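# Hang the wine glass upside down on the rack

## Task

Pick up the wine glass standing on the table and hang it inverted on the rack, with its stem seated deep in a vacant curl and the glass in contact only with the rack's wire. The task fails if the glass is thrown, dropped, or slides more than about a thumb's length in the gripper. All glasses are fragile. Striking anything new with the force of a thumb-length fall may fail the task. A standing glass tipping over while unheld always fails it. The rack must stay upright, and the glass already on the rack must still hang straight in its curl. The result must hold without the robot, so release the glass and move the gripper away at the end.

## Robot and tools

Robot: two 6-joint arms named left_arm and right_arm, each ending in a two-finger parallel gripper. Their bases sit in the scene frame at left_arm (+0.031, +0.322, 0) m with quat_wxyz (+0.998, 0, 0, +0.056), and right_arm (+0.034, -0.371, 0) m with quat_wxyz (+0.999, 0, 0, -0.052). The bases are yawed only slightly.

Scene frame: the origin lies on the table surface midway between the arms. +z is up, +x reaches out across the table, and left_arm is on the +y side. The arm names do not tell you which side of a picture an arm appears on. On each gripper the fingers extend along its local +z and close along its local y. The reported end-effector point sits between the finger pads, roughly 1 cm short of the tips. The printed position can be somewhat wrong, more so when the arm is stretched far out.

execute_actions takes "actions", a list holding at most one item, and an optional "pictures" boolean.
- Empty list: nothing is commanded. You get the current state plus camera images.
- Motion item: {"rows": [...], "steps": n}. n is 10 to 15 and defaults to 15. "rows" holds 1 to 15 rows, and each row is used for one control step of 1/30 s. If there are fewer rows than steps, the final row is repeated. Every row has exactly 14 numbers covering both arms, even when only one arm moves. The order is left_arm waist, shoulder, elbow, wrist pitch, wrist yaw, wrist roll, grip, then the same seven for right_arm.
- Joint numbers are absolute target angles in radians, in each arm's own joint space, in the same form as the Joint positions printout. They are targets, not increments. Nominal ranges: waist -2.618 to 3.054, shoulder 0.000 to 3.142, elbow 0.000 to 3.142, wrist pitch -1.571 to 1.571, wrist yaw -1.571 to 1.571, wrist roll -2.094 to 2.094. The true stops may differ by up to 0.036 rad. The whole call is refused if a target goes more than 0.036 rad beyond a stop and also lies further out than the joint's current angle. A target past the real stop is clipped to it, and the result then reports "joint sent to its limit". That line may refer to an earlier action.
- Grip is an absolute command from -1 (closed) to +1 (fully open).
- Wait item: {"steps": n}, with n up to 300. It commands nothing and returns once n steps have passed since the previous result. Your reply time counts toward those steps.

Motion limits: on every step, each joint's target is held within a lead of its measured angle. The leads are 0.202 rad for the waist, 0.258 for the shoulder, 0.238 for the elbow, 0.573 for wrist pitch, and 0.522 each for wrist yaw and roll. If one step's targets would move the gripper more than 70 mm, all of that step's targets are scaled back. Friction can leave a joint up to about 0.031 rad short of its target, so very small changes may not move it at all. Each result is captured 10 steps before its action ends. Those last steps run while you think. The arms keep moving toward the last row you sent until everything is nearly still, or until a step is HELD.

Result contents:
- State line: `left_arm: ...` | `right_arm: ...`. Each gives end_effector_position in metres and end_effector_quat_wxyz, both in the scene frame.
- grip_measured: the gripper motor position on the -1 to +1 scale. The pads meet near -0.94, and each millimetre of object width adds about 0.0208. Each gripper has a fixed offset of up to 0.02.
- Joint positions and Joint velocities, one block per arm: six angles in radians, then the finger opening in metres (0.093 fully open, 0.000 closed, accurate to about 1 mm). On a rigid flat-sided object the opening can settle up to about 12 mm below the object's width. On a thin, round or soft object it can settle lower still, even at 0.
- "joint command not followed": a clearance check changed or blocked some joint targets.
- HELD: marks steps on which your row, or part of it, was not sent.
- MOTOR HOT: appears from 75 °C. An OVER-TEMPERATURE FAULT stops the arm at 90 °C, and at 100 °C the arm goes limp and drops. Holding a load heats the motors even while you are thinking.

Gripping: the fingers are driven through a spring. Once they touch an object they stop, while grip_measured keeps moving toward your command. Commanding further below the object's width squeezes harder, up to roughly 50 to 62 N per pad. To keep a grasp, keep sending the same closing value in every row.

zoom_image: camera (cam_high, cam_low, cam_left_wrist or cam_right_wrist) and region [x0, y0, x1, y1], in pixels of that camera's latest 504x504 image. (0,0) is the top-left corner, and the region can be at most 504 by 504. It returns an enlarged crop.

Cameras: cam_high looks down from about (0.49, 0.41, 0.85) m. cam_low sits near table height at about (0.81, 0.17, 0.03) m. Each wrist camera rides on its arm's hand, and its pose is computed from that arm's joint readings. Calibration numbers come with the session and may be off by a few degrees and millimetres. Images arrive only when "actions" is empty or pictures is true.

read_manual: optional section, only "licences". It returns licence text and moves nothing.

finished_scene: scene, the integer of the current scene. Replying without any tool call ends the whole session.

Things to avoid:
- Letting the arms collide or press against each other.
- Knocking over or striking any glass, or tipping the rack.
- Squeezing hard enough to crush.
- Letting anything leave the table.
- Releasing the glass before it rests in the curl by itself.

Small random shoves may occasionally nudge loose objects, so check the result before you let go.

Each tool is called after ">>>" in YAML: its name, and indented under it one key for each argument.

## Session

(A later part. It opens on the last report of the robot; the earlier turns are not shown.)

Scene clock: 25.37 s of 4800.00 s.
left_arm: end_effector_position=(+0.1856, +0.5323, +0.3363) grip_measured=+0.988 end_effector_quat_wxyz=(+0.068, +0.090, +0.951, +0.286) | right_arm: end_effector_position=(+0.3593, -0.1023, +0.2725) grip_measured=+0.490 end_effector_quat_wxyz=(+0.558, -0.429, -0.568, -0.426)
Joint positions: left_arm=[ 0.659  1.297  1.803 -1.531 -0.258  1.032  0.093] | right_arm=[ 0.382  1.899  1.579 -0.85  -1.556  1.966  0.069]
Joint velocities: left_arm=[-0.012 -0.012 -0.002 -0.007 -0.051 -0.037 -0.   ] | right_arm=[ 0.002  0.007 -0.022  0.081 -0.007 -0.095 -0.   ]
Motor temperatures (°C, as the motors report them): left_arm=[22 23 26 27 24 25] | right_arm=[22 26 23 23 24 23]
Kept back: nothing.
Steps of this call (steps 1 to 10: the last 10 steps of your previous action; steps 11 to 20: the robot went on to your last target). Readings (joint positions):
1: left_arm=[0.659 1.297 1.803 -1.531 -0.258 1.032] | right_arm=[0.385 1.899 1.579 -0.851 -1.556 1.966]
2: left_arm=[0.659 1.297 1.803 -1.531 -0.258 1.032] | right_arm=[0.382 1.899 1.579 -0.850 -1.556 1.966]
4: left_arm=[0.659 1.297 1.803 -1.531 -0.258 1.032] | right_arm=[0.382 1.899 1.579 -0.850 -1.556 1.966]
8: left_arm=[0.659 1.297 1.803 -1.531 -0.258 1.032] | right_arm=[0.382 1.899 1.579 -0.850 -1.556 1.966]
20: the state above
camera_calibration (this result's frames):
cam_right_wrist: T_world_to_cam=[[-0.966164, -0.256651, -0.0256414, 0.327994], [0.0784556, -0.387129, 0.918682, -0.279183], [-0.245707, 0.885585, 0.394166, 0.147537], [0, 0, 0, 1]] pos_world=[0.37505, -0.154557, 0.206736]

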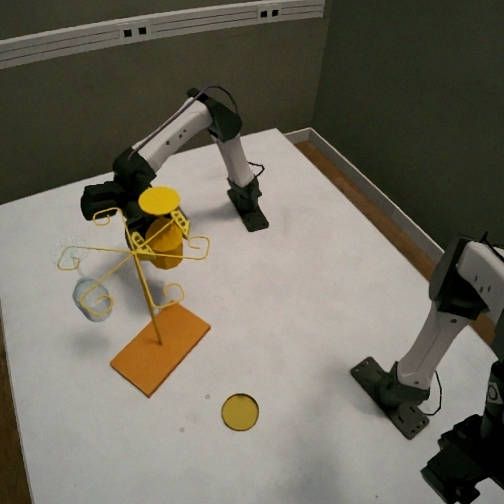

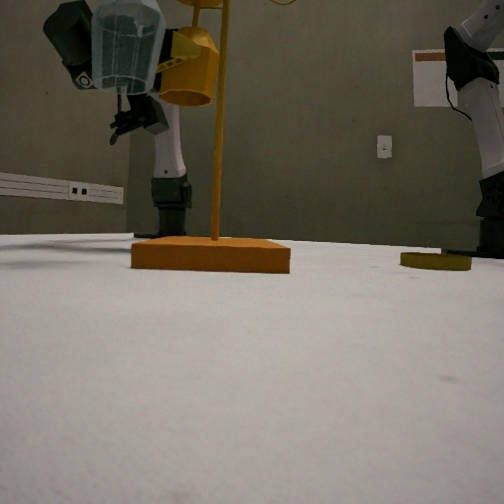

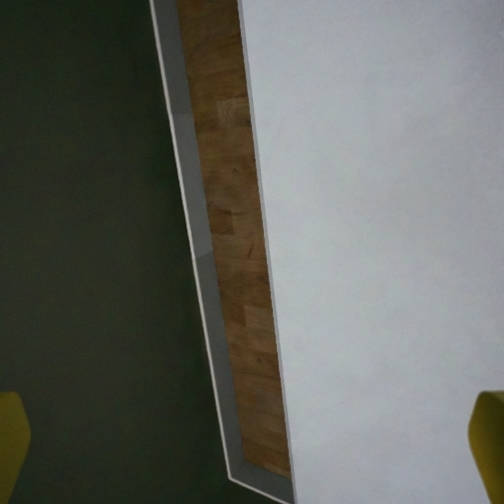

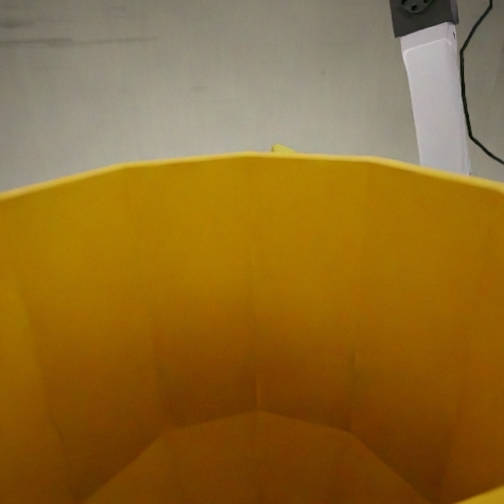

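>>> execute_actions:
  actions:
    - {"rows":[[0.659,1.297,1.803,-1.531,-0.258,1.032,1,0.395,1.94,1.58,-0.8,-1.57,1.97,0.2]]}

>>> execute_actions:
  actions:
    - {"rows":[[0.659,1.297,1.803,-1.531,-0.258,1.032,1,0.395,1.94,1.58,-0.8,-1.57,1.97,1]]}

>>> execute_actions:
  actions:
    - {"rows":[[0.659,1.297,1.803,-1.531,-0.258,1.032,1,0.395,1.965,1.5,-0.69,-1.57,1.97,1]]}

>>> execute_actions:
  actions:
    - {"rows":[[0.659,1.297,1.803,-1.531,-0.258,1.032,1,0.395,1.995,1.43,-0.6,-1.57,1.97,1]]}

>>> execute_actions:
  actions:
    - {"rows":[[0.659,1.297,1.803,-1.531,-0.258,1.032,1,0.395,2.065,1.31,-0.41,-1.57,1.97,1]]}

>>> execute_actions:
  actions:
    - {"steps":20}
  pictures: true

Scene clock: 26.23 s of 4800.00 s.
left_arm: end_effector_position=(+0.1856, +0.5323, +0.3363) grip_measured=+0.988 end_effector_quat_wxyz=(+0.068, +0.090, +0.951, +0.286) | right_arm: end_effector_position=(+0.3636, -0.0992, +0.2633) grip_measured=+0.490 end_effector_quat_wxyz=(+0.561, -0.429, -0.568, -0.423)
Joint positions: left_arm=[ 0.659  1.297  1.803 -1.531 -0.258  1.032  0.093] | right_arm=[ 0.387  1.927  1.579 -0.827 -1.557  1.966  0.069]
Joint velocities: left_arm=[ 0.002 -0.002  0.027 -0.022 -0.051  0.007 -0.001] | right_arm=[ 0.027  0.159 -0.012  0.095 -0.066  0.022 -0.001]
Motor temperatures (°C, as the motors report them): left_arm=[22 23 26 27 24 25] | right_arm=[22 27 23 23 24 23]
Steps of this call (steps 1 to 15: the robot went on to your last target; steps 16 to 21: nothing new was sent; steps 22 to 26: the first 5 steps of this action). Readings (joint positions):
22: left_arm=[0.659 1.297 1.803 -1.531 -0.258 1.032] | right_arm=[0.383 1.903 1.579 -0.846 -1.556 1.966]
23: left_arm=[0.659 1.297 1.803 -1.531 -0.258 1.032] | right_arm=[0.383 1.907 1.579 -0.839 -1.557 1.966]
25: left_arm=[0.659 1.297 1.803 -1.531 -0.258 1.032] | right_arm=[0.386 1.920 1.579 -0.830 -1.557 1.966]
26: the state above

Scene clock: 26.73 s of 4800.00 s.
left_arm: end_effector_position=(+0.1856, +0.5323, +0.3363) grip_measured=+0.988 end_effector_quat_wxyz=(+0.068, +0.090, +0.951, +0.286) | right_arm: end_effector_position=(+0.3645, -0.0979, +0.2613) grip_measured=+1.000 end_effector_quat_wxyz=(+0.561, -0.426, -0.569, -0.424)
Joint positions: left_arm=[ 0.659  1.297  1.803 -1.531 -0.258  1.032  0.093] | right_arm=[ 0.389  1.934  1.579 -0.816 -1.559  1.966  0.093]
Joint velocities: left_arm=[ 0.012 -0.012 -0.017  0.007  0.022  0.007  0.001] | right_arm=[ 0.002 -0.012 -0.022  0.037 -0.037  0.022  0.   ]
Motor temperatures (°C, as the motors report them): left_arm=[22 23 26 27 24 25] | right_arm=[22 27 23 23 24 23]
Steps of this call (steps 1 to 10: the last 10 steps of your previous action; steps 11 to 15: the first 5 steps of this action). Readings (joint positions):
11: left_arm=[0.659 1.297 1.803 -1.531 -0.258 1.032] | right_arm=[0.389 1.934 1.579 -0.818 -1.557 1.966]
12: left_arm=[0.659 1.297 1.803 -1.531 -0.258 1.032] | right_arm=[0.389 1.934 1.579 -0.818 -1.558 1.966]
14: left_arm=[0.659 1.297 1.803 -1.531 -0.258 1.032] | right_arm=[0.389 1.934 1.579 -0.816 -1.559 1.966]
15: the state above

Scene clock: 27.23 s of 4800.00 s.
left_arm: end_effector_position=(+0.1856, +0.5323, +0.3363) grip_measured=+0.988 end_effector_quat_wxyz=(+0.068, +0.090, +0.951, +0.286) | right_arm: end_effector_position=(+0.3651, -0.0977, +0.2417) grip_measured=+1.000 end_effector_quat_wxyz=(+0.564, -0.424, -0.567, -0.424)
Joint positions: left_arm=[ 0.659  1.297  1.803 -1.531 -0.258  1.032  0.093] | right_arm=[ 0.389  1.951  1.519 -0.741 -1.566  1.966  0.093]
Joint velocities: left_arm=[-0.012  0.022  0.032  0.007 -0.022 -0.022  0.001] | right_arm=[ 0.012  0.188 -0.178  0.198 -0.007 -0.022  0.   ]
Motor temperatures (°C, as the motors report them): left_arm=[22 23 26 27 24 25] | right_arm=[22 27 23 23 24 23]
Steps of this call (steps 1 to 10: the last 10 steps of your previous action; steps 11 to 15: the first 5 steps of this action). Readings (joint positions):
11: left_arm=[0.659 1.297 1.803 -1.531 -0.258 1.032] | right_arm=[0.389 1.935 1.567 -0.794 -1.564 1.966]
12: left_arm=[0.659 1.297 1.803 -1.531 -0.258 1.032] | right_arm=[0.389 1.935 1.553 -0.772 -1.566 1.966]
14: left_arm=[0.659 1.297 1.803 -1.531 -0.258 1.032] | right_arm=[0.389 1.944 1.527 -0.749 -1.566 1.966]
15: the state above

Scene clock: 27.73 s of 4800.00 s.
left_arm: end_effector_position=(+0.1856, +0.5323, +0.3363) grip_measured=+0.988 end_effector_quat_wxyz=(+0.068, +0.090, +0.951, +0.286) | right_arm: end_effector_position=(+0.3658, -0.0975, +0.2148) grip_measured=+1.000 end_effector_quat_wxyz=(+0.566, -0.424, -0.566, -0.423)
Joint positions: left_arm=[ 0.659  1.297  1.803 -1.531 -0.258  1.032  0.093] | right_arm=[ 0.389  1.98   1.449 -0.646 -1.57   1.967  0.093]
Joint velocities: left_arm=[-0.007 -0.012 -0.002 -0.037 -0.007  0.066 -0.001] | right_arm=[-0.012  0.193 -0.203  0.081 -0.037  0.007  0.   ]
Motor temperatures (°C, as the motors report them): left_arm=[22 23 26 27 24 25] | right_arm=[22 27 23 23 24 23]
Steps of this call (steps 1 to 10: the last 10 steps of your previous action; steps 11 to 15: the first 5 steps of this action). Readings (joint positions):
11: left_arm=[0.659 1.297 1.803 -1.531 -0.258 1.032] | right_arm=[0.389 1.962 1.499 -0.689 -1.568 1.967]
12: left_arm=[0.659 1.297 1.803 -1.531 -0.258 1.032] | right_arm=[0.389 1.963 1.484 -0.670 -1.570 1.967]
14: left_arm=[0.659 1.297 1.803 -1.531 -0.258 1.032] | right_arm=[0.389 1.973 1.458 -0.651 -1.570 1.967]
15: the state above

Scene clock: 28.23 s of 4800.00 s.
left_arm: end_effector_position=(+0.1856, +0.5323, +0.3363) grip_measured=+0.988 end_effector_quat_wxyz=(+0.068, +0.090, +0.951, +0.286) | right_arm: end_effector_position=(+0.3629, -0.0983, +0.1659) grip_measured=+1.000 end_effector_quat_wxyz=(+0.572, -0.429, -0.561, -0.418)
Joint positions: left_arm=[ 0.659  1.297  1.803 -1.531 -0.258  1.032  0.093] | right_arm=[ 0.389  2.045  1.334 -0.485 -1.575  1.968  0.093]
Joint velocities: left_arm=[-0.002 -0.012  0.012 -0.095  0.007 -0.125 -0.   ] | right_arm=[-0.012  0.481 -0.393  0.271  0.037 -0.007  0.   ]
Motor temperatures (°C, as the motors report them): left_arm=[22 23 26 27 24 25] | right_arm=[22 27 23 23 24 23]
Steps of this call (steps 1 to 10: the last 10 steps of your previous action; steps 11 to 15: the first 5 steps of this action). Readings (joint positions):
11: left_arm=[0.659 1.297 1.803 -1.531 -0.258 1.032] | right_arm=[0.389 1.995 1.420 -0.579 -1.574 1.968]
12: left_arm=[0.659 1.297 1.803 -1.531 -0.258 1.032] | right_arm=[0.389 1.998 1.394 -0.539 -1.576 1.968]
14: left_arm=[0.659 1.297 1.803 -1.531 -0.258 1.032] | right_arm=[0.389 2.027 1.349 -0.497 -1.576 1.968]
15: the state above

Scene clock: 28.90 s of 4800.00 s.
left_arm: end_effector_position=(+0.1856, +0.5323, +0.3363) grip_measured=+0.988 end_effector_quat_wxyz=(+0.068, +0.090, +0.951, +0.286) | right_arm: end_effector_position=(+0.3645, -0.0978, +0.1502) grip_measured=+1.000 end_effector_quat_wxyz=(+0.568, -0.428, -0.564, -0.420)
Joint positions: left_arm=[ 0.659  1.297  1.803 -1.531 -0.258  1.032  0.093] | right_arm=[ 0.389  2.074  1.313 -0.426 -1.569  1.968  0.093]
Joint velocities: left_arm=[ 0.012  0.022 -0.022 -0.037  0.022  0.007 -0.   ] | right_arm=[-0.002  0.002 -0.007 -0.037 -0.022  0.037  0.   ]
Motor temperatures (°C, as the motors report them): left_arm=[22 23 26 27 24 25] | right_arm=[22 27 23 23 24 23]
Kept back: nothing.
Steps of this call (steps 1 to 10: the last 10 steps of your previous action; steps 11 to 20: the robot went on to your last target). Readings (joint positions):
1: left_arm=[0.659 1.297 1.803 -1.531 -0.258 1.032] | right_arm=[0.389 2.059 1.324 -0.477 -1.572 1.968]
2: left_arm=[0.659 1.297 1.803 -1.531 -0.258 1.032] | right_arm=[0.389 2.069 1.317 -0.471 -1.570 1.968]
4: left_arm=[0.659 1.297 1.803 -1.531 -0.258 1.032] | right_arm=[0.389 2.074 1.313 -0.461 -1.569 1.968]
8: left_arm=[0.659 1.297 1.803 -1.531 -0.258 1.032] | right_arm=[0.389 2.074 1.313 -0.439 -1.569 1.968]
20: the state above
camera_calibration (this result's frames):
cam_right_wrist: T_world_to_cam=[[-0.963307, -0.268296, -0.00751718, 0.326163], [0.102046, -0.392011, 0.914283, -0.173881], [-0.248245, 0.879969, 0.405005, 0.191825], [0, 0, 0, 1]] pos_world=[0.379559, -0.149455, 0.0837388]

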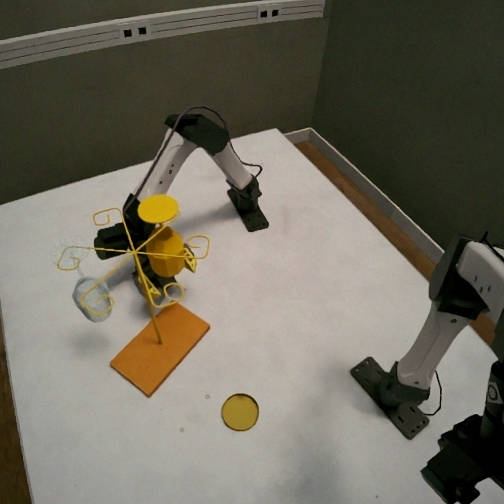

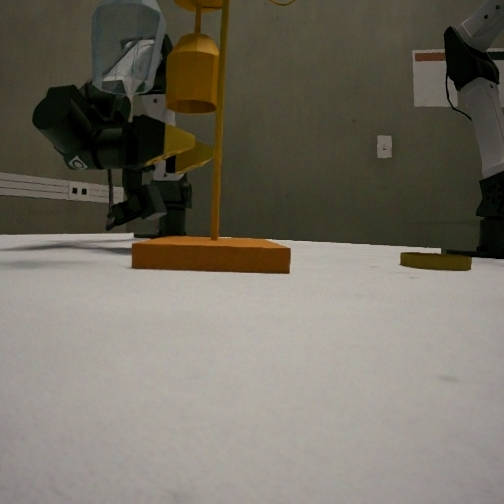

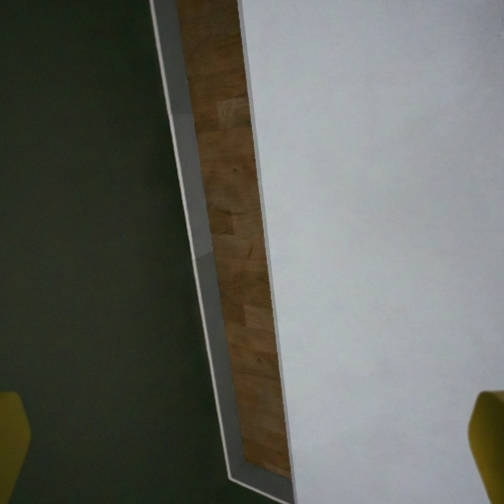

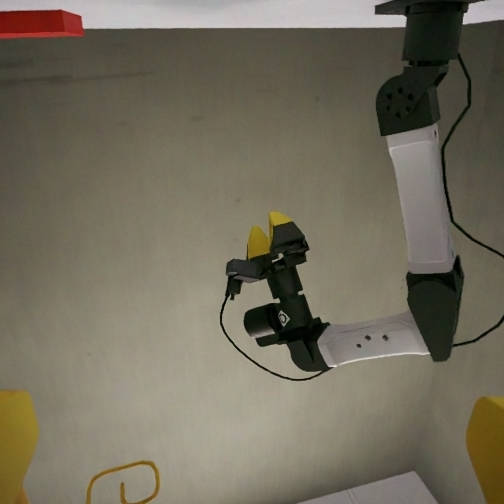

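>>> execute_actions:
  actions:
    - {"rows":[[0.659,1.297,1.803,-1.531,-0.258,1.032,1,-0.3,2.065,1.31,-0.41,-1.57,1.97,1]]}

>>> execute_actions:
  actions:
    - {"steps":30}

>>> finished_scene:
  scene: 1

Scene clock: 29.43 s of 4800.00 s.
left_arm: end_effector_position=(+0.1856, +0.5323, +0.3363) grip_measured=+0.988 end_effector_quat_wxyz=(+0.068, +0.090, +0.951, +0.286) | right_arm: end_effector_position=(+0.4153, -0.1747, +0.1505) grip_measured=+1.000 end_effector_quat_wxyz=(+0.519, -0.485, -0.515, -0.480)
Joint positions: left_arm=[ 0.659  1.297  1.803 -1.531 -0.258  1.032  0.093] | right_arm=[ 0.174  2.074  1.313 -0.421 -1.57   1.968  0.093]
Joint velocities: left_arm=[-0.002 -0.002  0.002 -0.051  0.007  0.007 -0.001] | right_arm=[-1.751 -0.007  0.002 -0.007 -0.037  0.051  0.   ]
Motor temperatures (°C, as the motors report them): left_arm=[22 23 26 27 24 25] | right_arm=[22 27 23 24 24 23]
Steps of this call (steps 1 to 11: the robot went on to your last target; steps 12 to 16: the first 5 steps of this action). Readings (joint positions):
12: left_arm=[0.659 1.297 1.803 -1.531 -0.258 1.032] | right_arm=[0.373 2.074 1.313 -0.425 -1.570 1.968]
13: left_arm=[0.659 1.297 1.803 -1.531 -0.258 1.032] | right_arm=[0.341 2.074 1.313 -0.425 -1.570 1.968]
15: left_arm=[0.659 1.297 1.803 -1.531 -0.258 1.032] | right_arm=[0.236 2.074 1.313 -0.423 -1.570 1.968]
16: the state above

Scene clock: 30.43 s of 4800.00 s.
left_arm: end_effector_position=(+0.1856, +0.5323, +0.3363) grip_measured=+0.988 end_effector_quat_wxyz=(+0.068, +0.090, +0.951, +0.286) | right_arm: end_effector_position=(+0.4634, -0.3709, +0.1507) grip_measured=+1.000 end_effector_quat_wxyz=(-0.389, +0.590, +0.390, +0.590)
Joint positions: left_arm=[ 0.659  1.297  1.803 -1.531 -0.258  1.032  0.093] | right_arm=[-0.301  2.074  1.313 -0.411 -1.57   1.968  0.093]
Joint velocities: left_arm=[-0.002 -0.002 -0.012  0.051 -0.007  0.037 -0.   ] | right_arm=[ 0.012 -0.012 -0.022  0.022  0.051 -0.066  0.   ]
Motor temperatures (°C, as the motors report them): left_arm=[22 23 26 27 24 25] | right_arm=[22 27 23 24 24 23]
Kept back: nothing.
Steps of this call (steps 1 to 10: the last 10 steps of your previous action; steps 11 to 30: the robot went on to your last target). Readings (joint positions):
1: left_arm=[0.659 1.297 1.803 -1.531 -0.258 1.032] | right_arm=[0.111 2.074 1.313 -0.419 -1.570 1.968]
2: left_arm=[0.659 1.297 1.803 -1.531 -0.258 1.032] | right_arm=[0.047 2.074 1.313 -0.418 -1.570 1.968]
4: left_arm=[0.659 1.297 1.803 -1.531 -0.258 1.032] | right_arm=[-0.083 2.074 1.313 -0.415 -1.570 1.968]
8: left_arm=[0.659 1.297 1.803 -1.531 -0.258 1.032] | right_arm=[-0.308 2.074 1.313 -0.411 -1.570 1.968]
30: the state above
All arms were judged still, so your last target was given up. Only a new action makes them travel on or press farther. Fingers that are still opening or closing keep moving.

The scene is finished: the task was done.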